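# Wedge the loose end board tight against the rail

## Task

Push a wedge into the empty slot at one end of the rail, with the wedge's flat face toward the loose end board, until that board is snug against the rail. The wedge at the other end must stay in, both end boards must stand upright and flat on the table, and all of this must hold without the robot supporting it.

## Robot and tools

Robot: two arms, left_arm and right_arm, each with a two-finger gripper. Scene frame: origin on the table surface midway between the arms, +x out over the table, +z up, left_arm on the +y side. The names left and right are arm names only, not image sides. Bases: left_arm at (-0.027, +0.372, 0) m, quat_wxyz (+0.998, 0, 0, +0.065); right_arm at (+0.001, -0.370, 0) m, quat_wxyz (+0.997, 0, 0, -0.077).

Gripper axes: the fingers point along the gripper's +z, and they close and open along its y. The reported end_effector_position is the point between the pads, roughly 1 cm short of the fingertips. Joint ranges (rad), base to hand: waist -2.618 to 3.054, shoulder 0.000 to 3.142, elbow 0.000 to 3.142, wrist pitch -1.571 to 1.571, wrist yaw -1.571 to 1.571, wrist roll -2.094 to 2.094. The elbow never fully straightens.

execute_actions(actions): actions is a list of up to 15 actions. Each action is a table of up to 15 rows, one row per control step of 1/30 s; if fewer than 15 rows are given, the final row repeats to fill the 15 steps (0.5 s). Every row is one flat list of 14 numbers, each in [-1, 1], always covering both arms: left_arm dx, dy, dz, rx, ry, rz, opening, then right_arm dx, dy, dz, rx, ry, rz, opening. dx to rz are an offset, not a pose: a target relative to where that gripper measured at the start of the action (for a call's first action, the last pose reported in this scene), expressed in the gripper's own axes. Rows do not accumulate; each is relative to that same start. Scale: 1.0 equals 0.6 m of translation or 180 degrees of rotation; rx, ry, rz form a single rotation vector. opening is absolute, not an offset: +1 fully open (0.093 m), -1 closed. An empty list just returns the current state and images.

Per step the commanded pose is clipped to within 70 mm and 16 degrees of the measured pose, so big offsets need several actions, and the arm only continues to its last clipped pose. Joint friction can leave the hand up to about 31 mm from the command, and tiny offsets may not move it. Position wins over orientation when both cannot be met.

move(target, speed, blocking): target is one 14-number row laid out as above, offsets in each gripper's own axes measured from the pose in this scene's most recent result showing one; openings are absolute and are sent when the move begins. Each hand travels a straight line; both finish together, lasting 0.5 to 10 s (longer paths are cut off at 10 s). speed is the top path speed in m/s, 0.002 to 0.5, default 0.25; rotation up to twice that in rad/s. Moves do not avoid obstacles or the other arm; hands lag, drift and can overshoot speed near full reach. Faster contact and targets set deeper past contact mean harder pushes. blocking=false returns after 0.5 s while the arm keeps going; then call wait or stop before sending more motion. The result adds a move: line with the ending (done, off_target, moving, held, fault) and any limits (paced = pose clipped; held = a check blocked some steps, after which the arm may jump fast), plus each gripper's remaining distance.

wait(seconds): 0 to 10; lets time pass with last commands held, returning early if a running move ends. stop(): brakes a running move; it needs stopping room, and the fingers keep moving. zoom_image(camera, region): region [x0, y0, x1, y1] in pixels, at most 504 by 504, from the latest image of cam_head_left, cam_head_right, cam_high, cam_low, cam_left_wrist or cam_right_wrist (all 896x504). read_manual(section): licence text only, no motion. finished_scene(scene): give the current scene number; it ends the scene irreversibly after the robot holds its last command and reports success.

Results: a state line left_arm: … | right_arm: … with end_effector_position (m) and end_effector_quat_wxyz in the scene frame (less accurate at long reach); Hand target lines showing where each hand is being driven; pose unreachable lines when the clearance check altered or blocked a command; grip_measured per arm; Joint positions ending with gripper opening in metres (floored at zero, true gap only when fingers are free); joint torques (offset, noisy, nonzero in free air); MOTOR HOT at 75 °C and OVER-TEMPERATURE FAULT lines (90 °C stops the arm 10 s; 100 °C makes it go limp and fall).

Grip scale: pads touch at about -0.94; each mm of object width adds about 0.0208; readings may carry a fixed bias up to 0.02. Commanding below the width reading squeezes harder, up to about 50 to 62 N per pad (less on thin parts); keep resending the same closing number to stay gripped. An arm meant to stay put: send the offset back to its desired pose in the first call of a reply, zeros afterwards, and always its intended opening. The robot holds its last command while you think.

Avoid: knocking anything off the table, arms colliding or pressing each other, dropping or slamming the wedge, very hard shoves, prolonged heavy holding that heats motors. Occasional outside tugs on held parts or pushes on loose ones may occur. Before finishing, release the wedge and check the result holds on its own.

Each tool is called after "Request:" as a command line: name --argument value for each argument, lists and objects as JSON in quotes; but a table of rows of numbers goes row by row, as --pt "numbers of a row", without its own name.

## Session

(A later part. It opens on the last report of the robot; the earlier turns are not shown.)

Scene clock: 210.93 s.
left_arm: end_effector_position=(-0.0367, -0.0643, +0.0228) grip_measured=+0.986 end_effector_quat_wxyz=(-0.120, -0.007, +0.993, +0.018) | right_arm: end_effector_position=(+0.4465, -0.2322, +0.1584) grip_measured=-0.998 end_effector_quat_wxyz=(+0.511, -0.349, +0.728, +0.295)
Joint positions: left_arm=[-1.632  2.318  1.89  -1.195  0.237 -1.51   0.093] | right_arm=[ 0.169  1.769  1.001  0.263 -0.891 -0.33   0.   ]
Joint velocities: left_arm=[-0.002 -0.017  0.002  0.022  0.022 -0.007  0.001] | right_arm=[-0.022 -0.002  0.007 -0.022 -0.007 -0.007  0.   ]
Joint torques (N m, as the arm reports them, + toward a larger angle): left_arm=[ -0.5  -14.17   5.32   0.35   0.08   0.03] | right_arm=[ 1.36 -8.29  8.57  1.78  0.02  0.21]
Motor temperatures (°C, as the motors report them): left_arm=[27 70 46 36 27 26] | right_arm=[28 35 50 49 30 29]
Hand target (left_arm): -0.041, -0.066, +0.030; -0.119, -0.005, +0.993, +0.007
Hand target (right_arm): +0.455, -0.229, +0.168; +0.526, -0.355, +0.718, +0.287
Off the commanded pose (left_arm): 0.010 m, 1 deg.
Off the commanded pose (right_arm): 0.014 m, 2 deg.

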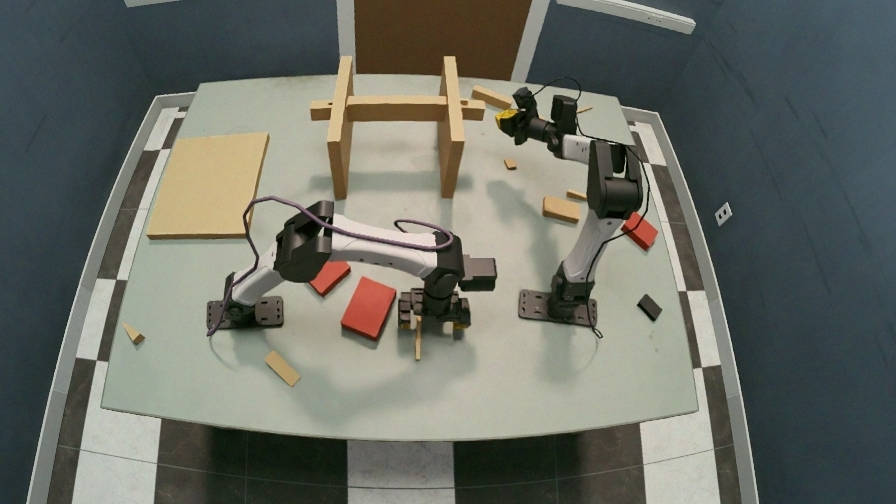

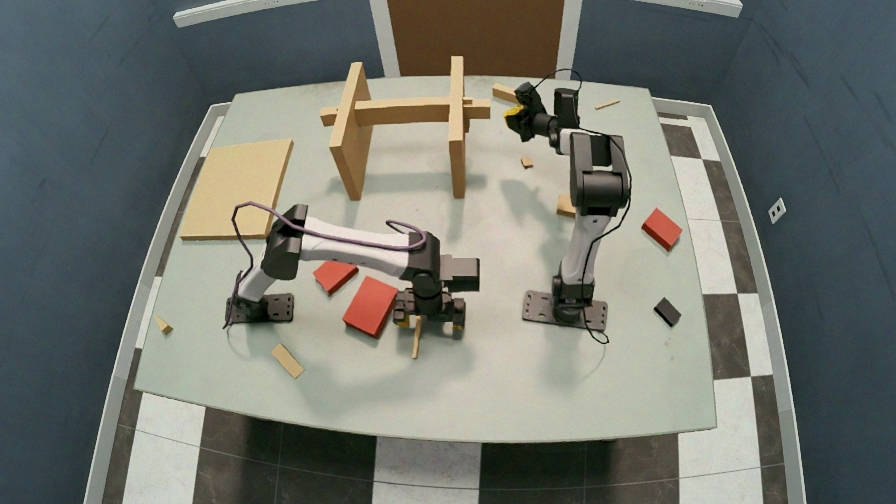

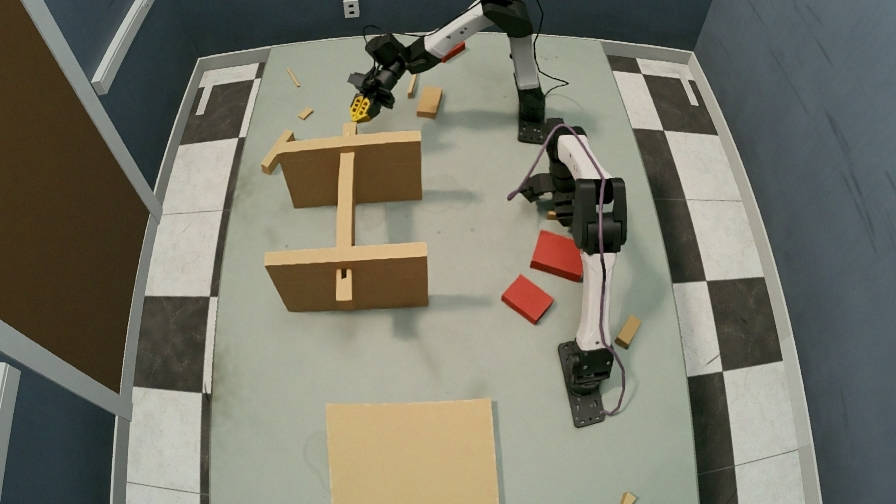

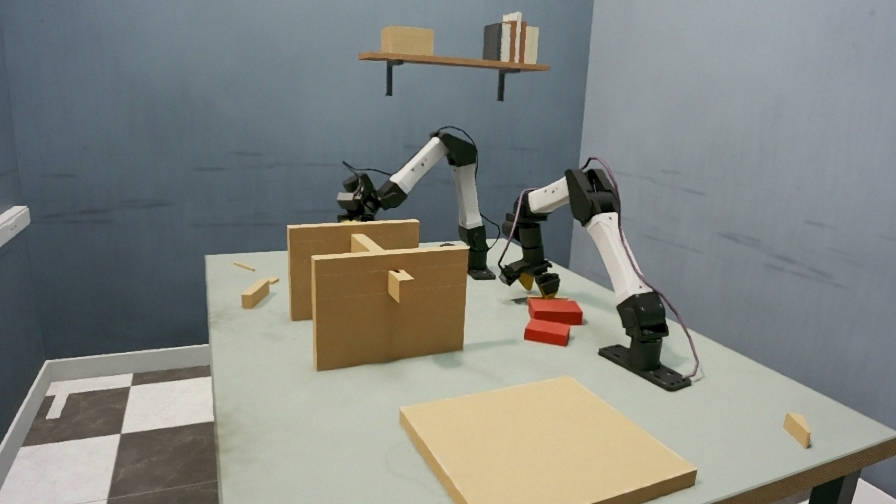

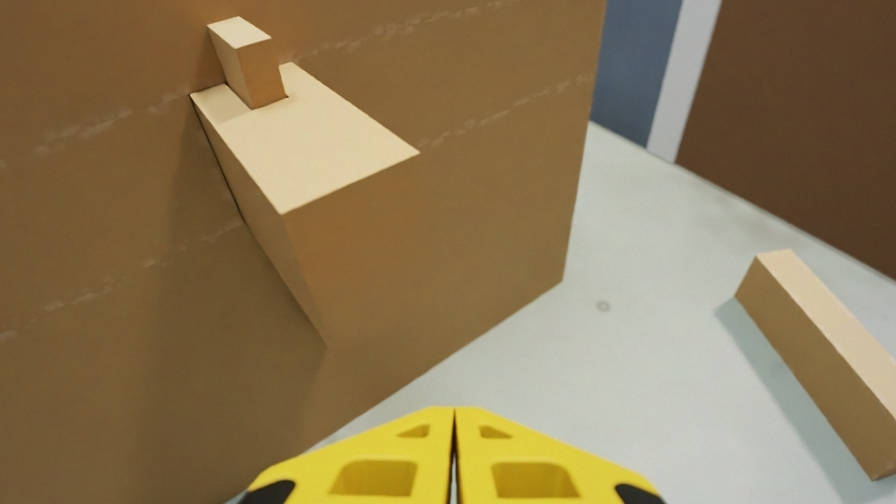

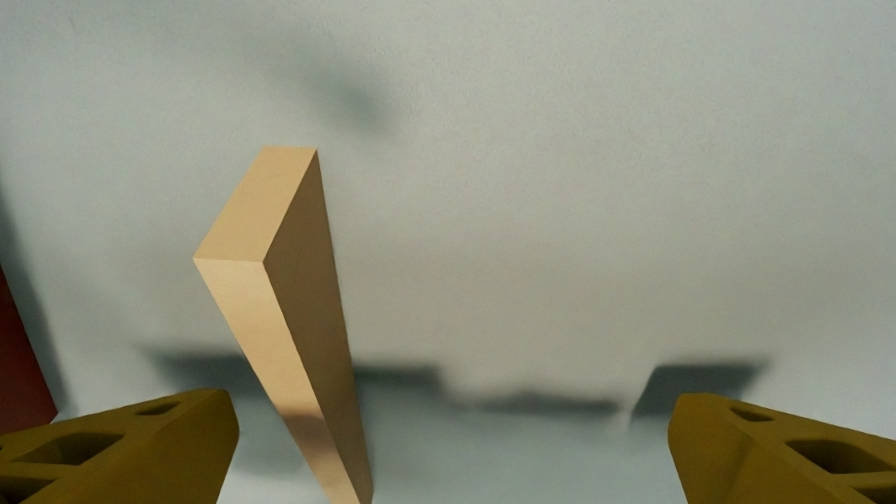

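Request:
move --target '[0,-0.044,0,0,0,0,1, 0,0,0,0,0,0,-1]' --speed 0.03

Scene clock: 216.27 s.
left_arm: end_effector_position=(-0.0349, -0.0900, +0.0204) grip_measured=+0.986 end_effector_quat_wxyz=(-0.119, -0.007, +0.993, +0.015) | right_arm: end_effector_position=(+0.4465, -0.2322, +0.1584) grip_measured=-0.998 end_effector_quat_wxyz=(+0.511, -0.349, +0.728, +0.295)
Joint positions: left_arm=[-1.632  2.435  2.088 -1.27   0.237 -1.51   0.093] | right_arm=[ 0.169  1.769  1.001  0.263 -0.891 -0.33   0.   ]
Joint velocities: left_arm=[ 0.002  0.012  0.027  0.022 -0.022  0.051  0.001] | right_arm=[-0.002 -0.007 -0.002 -0.022 -0.022 -0.022  0.   ]
Joint torques (N m, as the arm reports them, + toward a larger angle): left_arm=[ -0.01 -12.2    8.44   0.05   0.06   0.06] | right_arm=[ 0.41 -9.14  6.45  1.56 -0.09  0.14]
Motor temperatures (°C, as the motors report them): left_arm=[27 71 46 36 27 26] | right_arm=[28 35 50 49 30 29]
Hand target (left_arm): -0.036, -0.091, +0.022; -0.120, -0.007, +0.993, +0.018
Hand target (right_arm): +0.446, -0.232, +0.158; +0.511, -0.349, +0.728, +0.295
Off the commanded pose (left_arm): 0.002 m, 0 deg.
Off the commanded pose (right_arm): 0.000 m, 0 deg.
move: done

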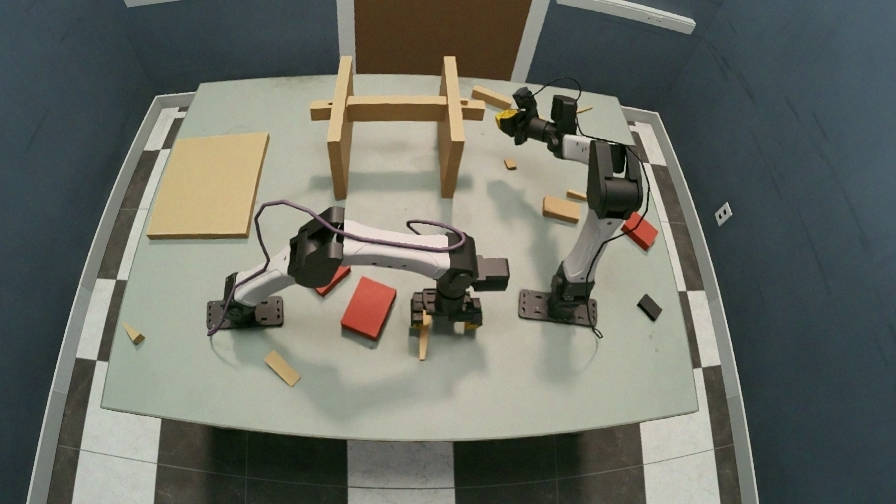

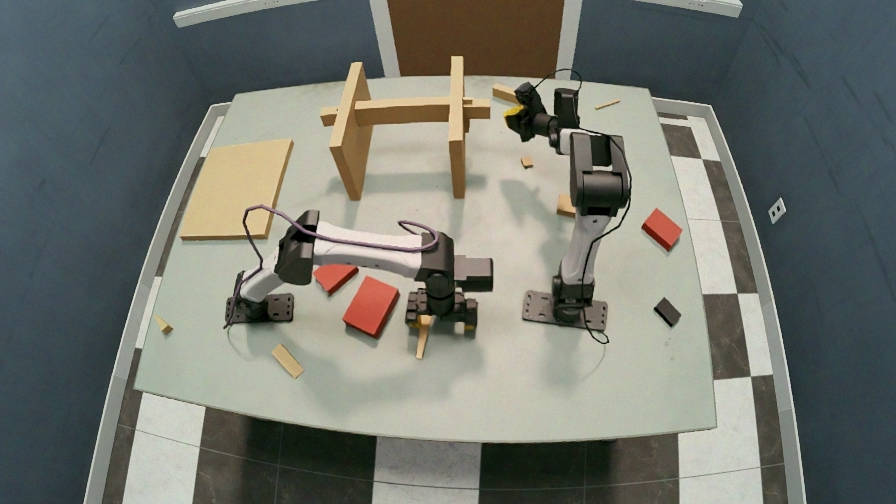

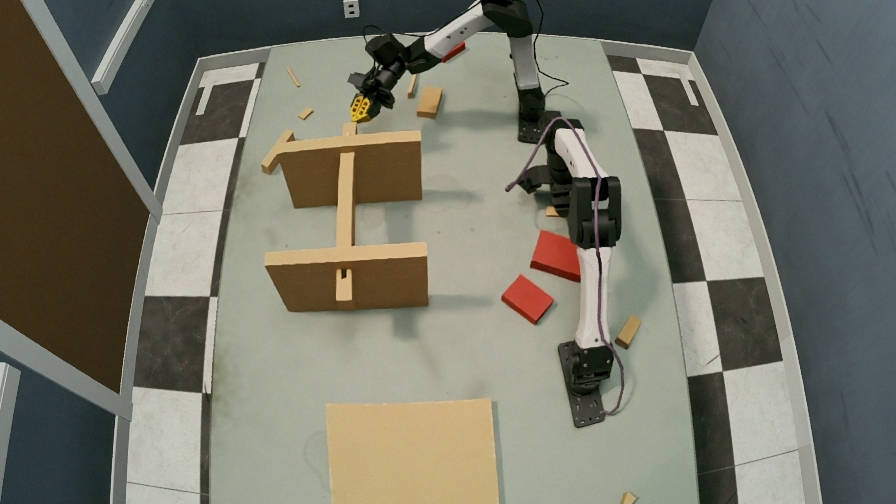

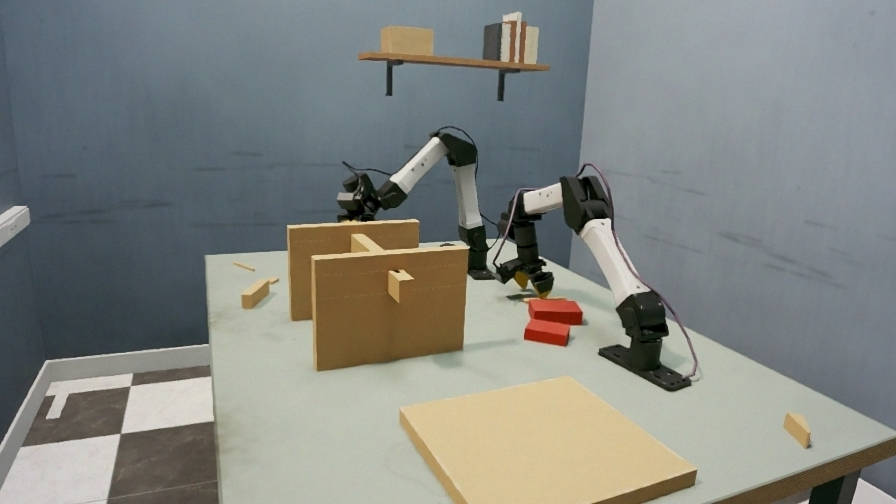

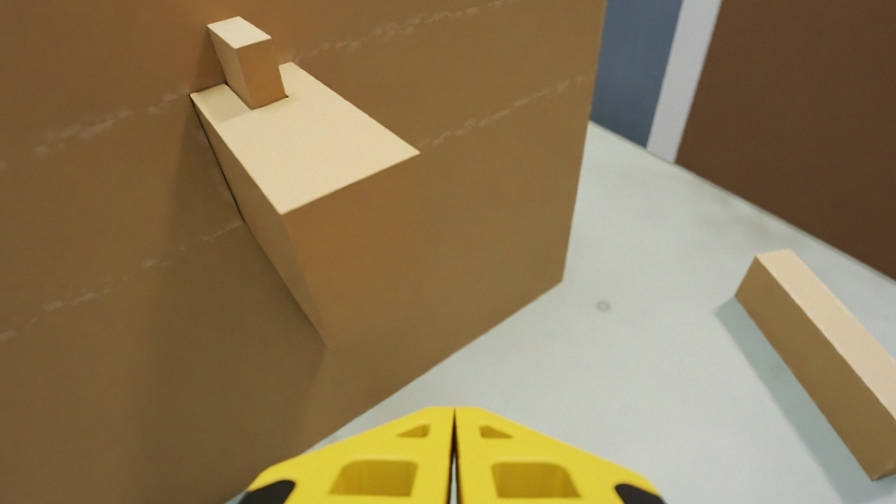

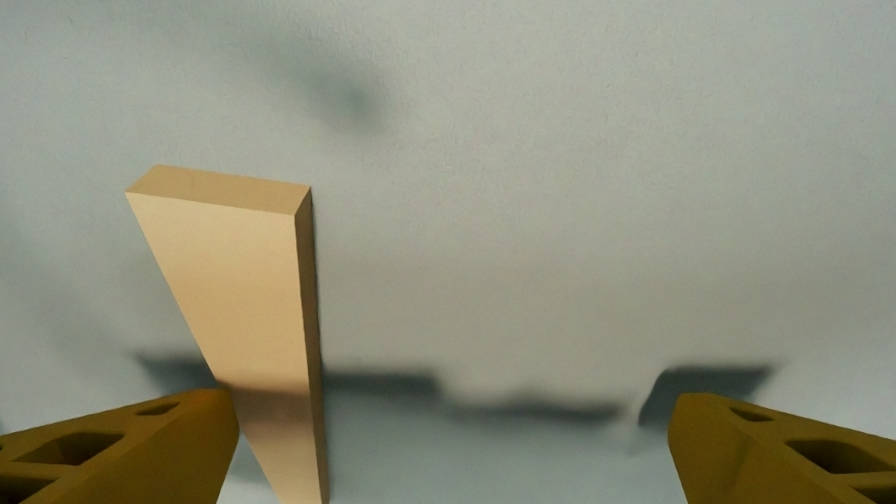

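Request:
move --target '[-0.0242,0.0368,-0.0081,-0.0133,-0.0017,0.056,1, 0,0,0,0,0,0,-1]' --speed 0.08

Request:
move --target '[-0.0205,0.029,0.0,0,0,0,0.2, 0,0,0,0,0,0,-1]' --speed 0.06

Scene clock: 227.83 s.
left_arm: end_effector_position=(-0.0260, -0.0710, +0.0145) grip_measured=+0.986 end_effector_quat_wxyz=(-0.121, +0.082, +0.989, +0.029) | right_arm: end_effector_position=(+0.4465, -0.2322, +0.1584) grip_measured=-0.998 end_effector_quat_wxyz=(+0.511, -0.349, +0.728, +0.295)
Joint positions: left_arm=[-1.612  2.408  2.014 -1.276  0.229 -1.304  0.093] | right_arm=[ 0.169  1.769  1.001  0.263 -0.891 -0.33   0.   ]
Joint velocities: left_arm=[-0.022 -0.012 -0.032  0.007 -0.022 -0.007 -0.   ] | right_arm=[-0.007 -0.002 -0.002 -0.051 -0.037  0.007  0.   ]
Joint torques (N m, as the arm reports them, + toward a larger angle): left_arm=[  1.06 -14.71   5.41   0.04  -0.01   0.2 ] | right_arm=[ 0.41 -9.13  6.44  1.56 -0.09  0.14]
Motor temperatures (°C, as the motors report them): left_arm=[27 71 46 35 27 26] | right_arm=[28 36 49 49 30 29]
Hand target (left_arm): -0.020, -0.068, +0.022; -0.118, +0.082, +0.989, +0.025
Hand target (right_arm): +0.446, -0.232, +0.158; +0.511, -0.349, +0.728, +0.295
Off the commanded pose (left_arm): 0.010 m, 1 deg.
Off the commanded pose (right_arm): 0.000 m, 0 deg.
move: done

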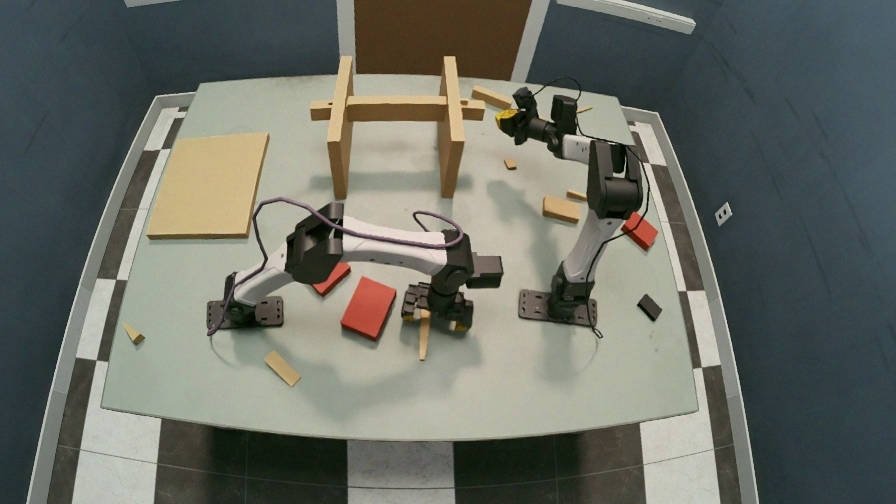

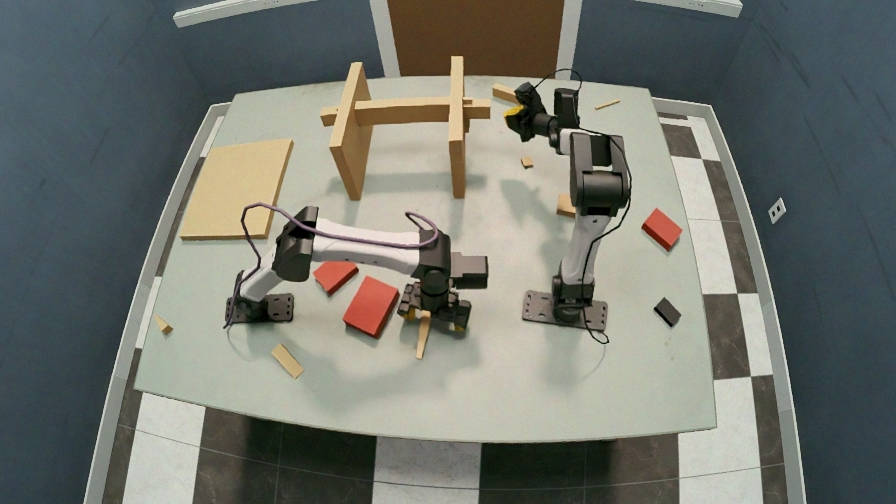

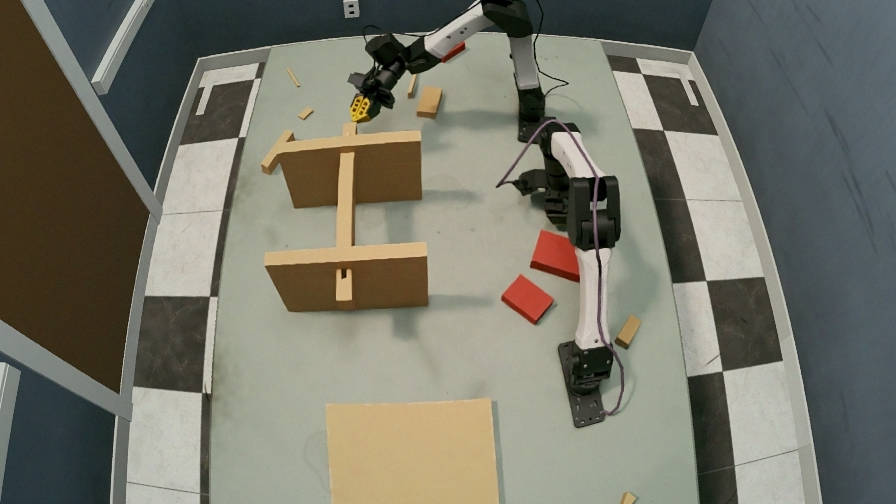

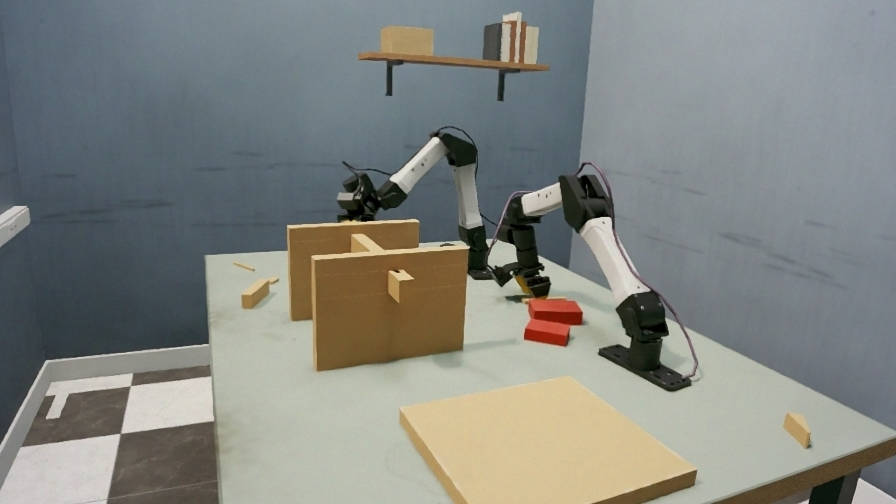

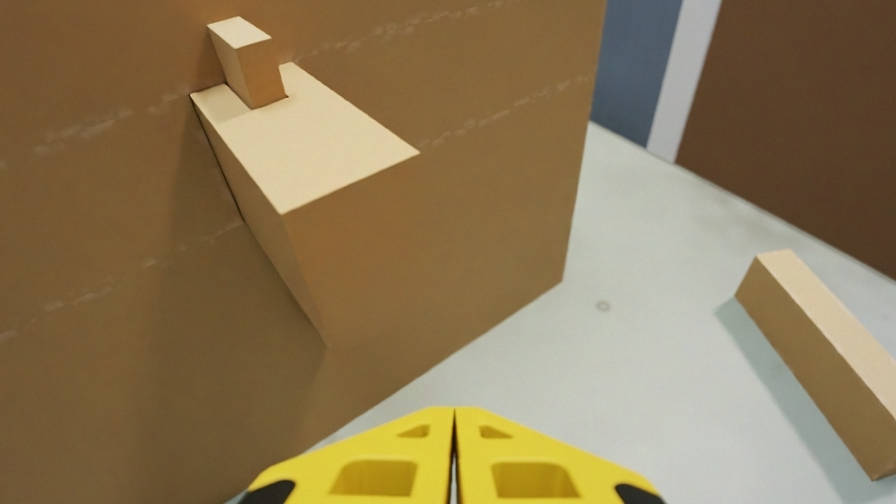

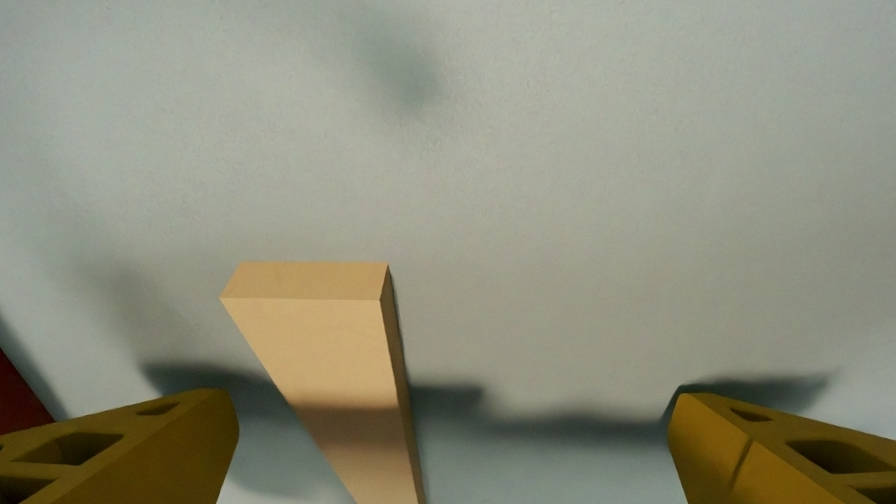

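Scene clock: 228.57 s.
left_arm: end_effector_position=(-0.0211, -0.0616, +0.0116) grip_measured=+0.202 end_effector_quat_wxyz=(-0.129, +0.087, +0.987, +0.024) | right_arm: end_effector_position=(+0.4465, -0.2322, +0.1584) grip_measured=-0.998 end_effector_quat_wxyz=(+0.511, -0.349, +0.728, +0.295)
Joint positions: left_arm=[-1.593  2.366  1.925 -1.229  0.245 -1.274  0.055] | right_arm=[ 0.169  1.769  1.001  0.263 -0.891 -0.33   0.   ]
Joint velocities: left_arm=[-0.007 -0.022  0.002  0.051 -0.007  0.066  0.   ] | right_arm=[-0.007  0.002 -0.002 -0.11  -0.022 -0.007  0.   ]
Joint torques (N m, as the arm reports them, + toward a larger angle): left_arm=[  1.23 -13.48   4.69   0.11  -0.05   0.16] | right_arm=[ 0.41 -9.15  6.45  1.56 -0.09  0.14]
Motor temperatures (°C, as the motors report them): left_arm=[27 72 46 35 27 26] | right_arm=[28 36 49 49 30 29]
Hand target (left_arm): -0.012, -0.056, +0.012; -0.122, +0.082, +0.989, +0.029
Hand target (right_arm): +0.446, -0.232, +0.158; +0.511, -0.349, +0.728, +0.295
Off the commanded pose (left_arm): 0.011 m, 1 deg.
Off the commanded pose (right_arm): 0.000 m, 0 deg.
move: off_target (left_arm)

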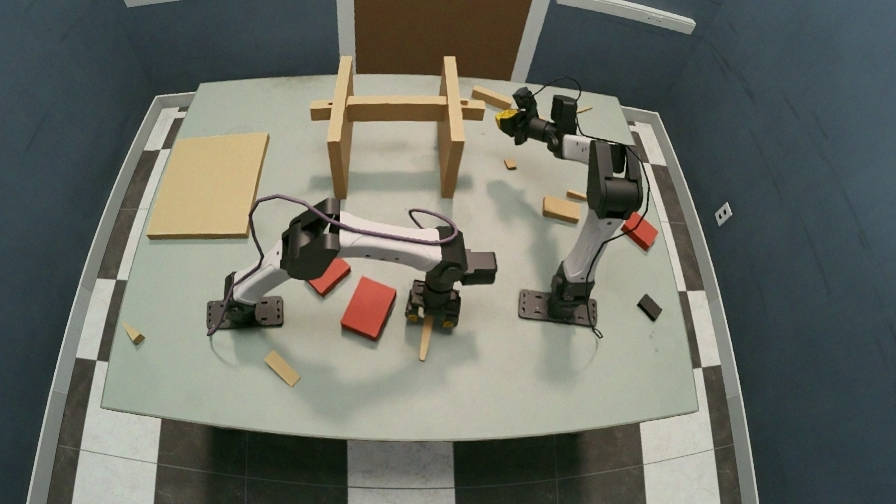

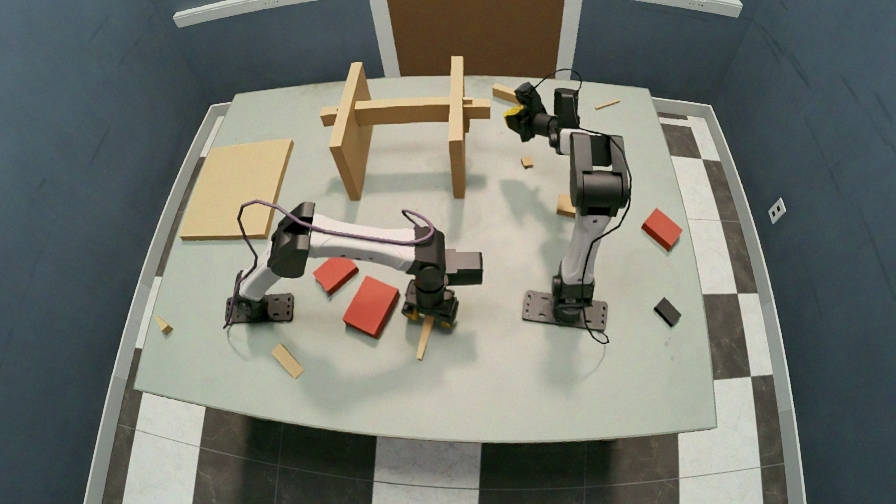

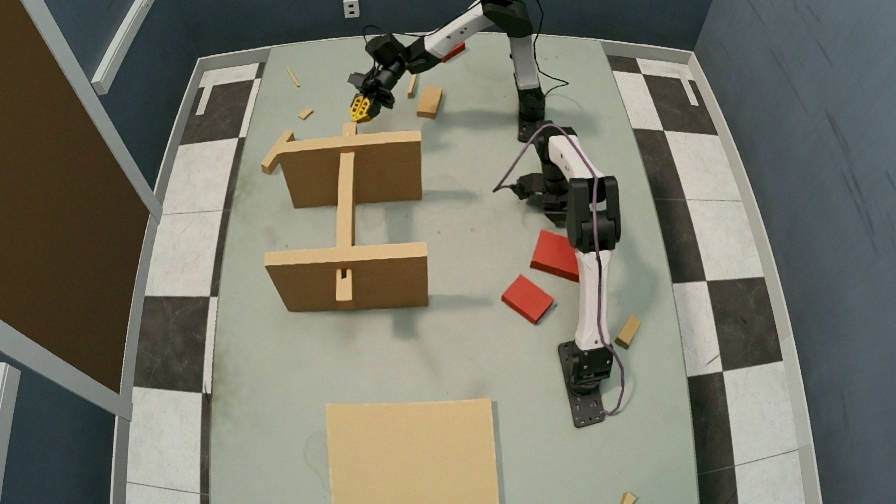

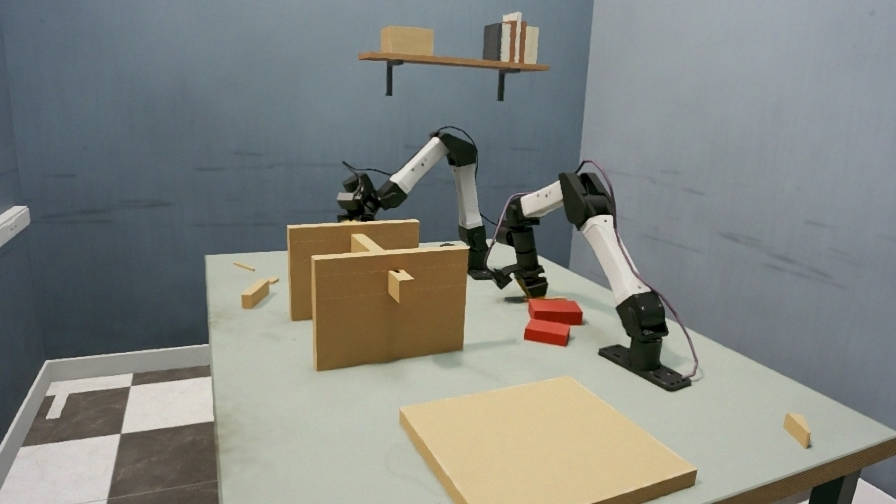

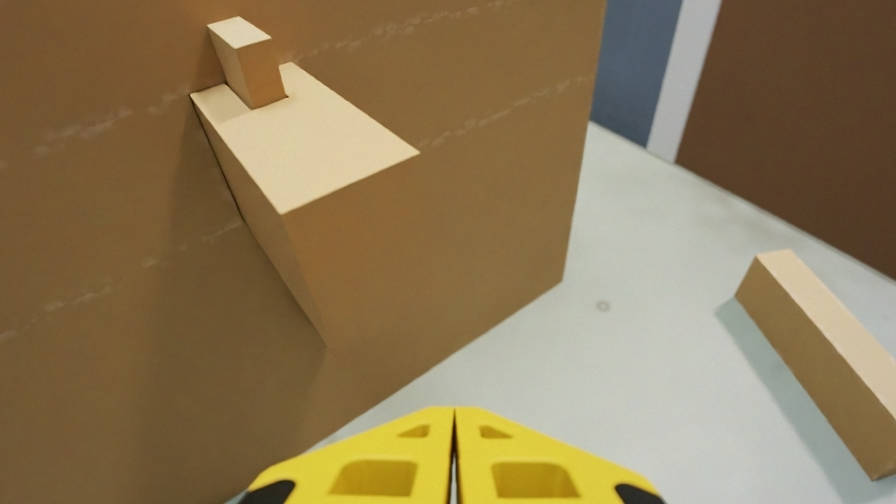

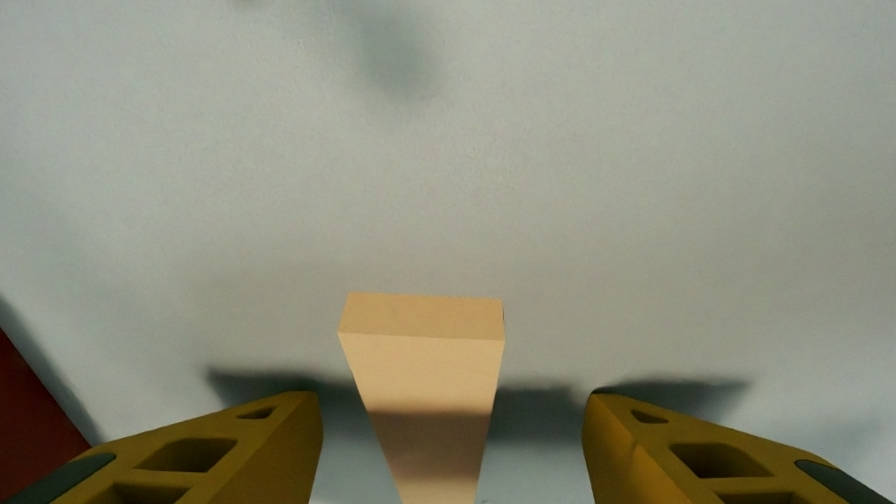

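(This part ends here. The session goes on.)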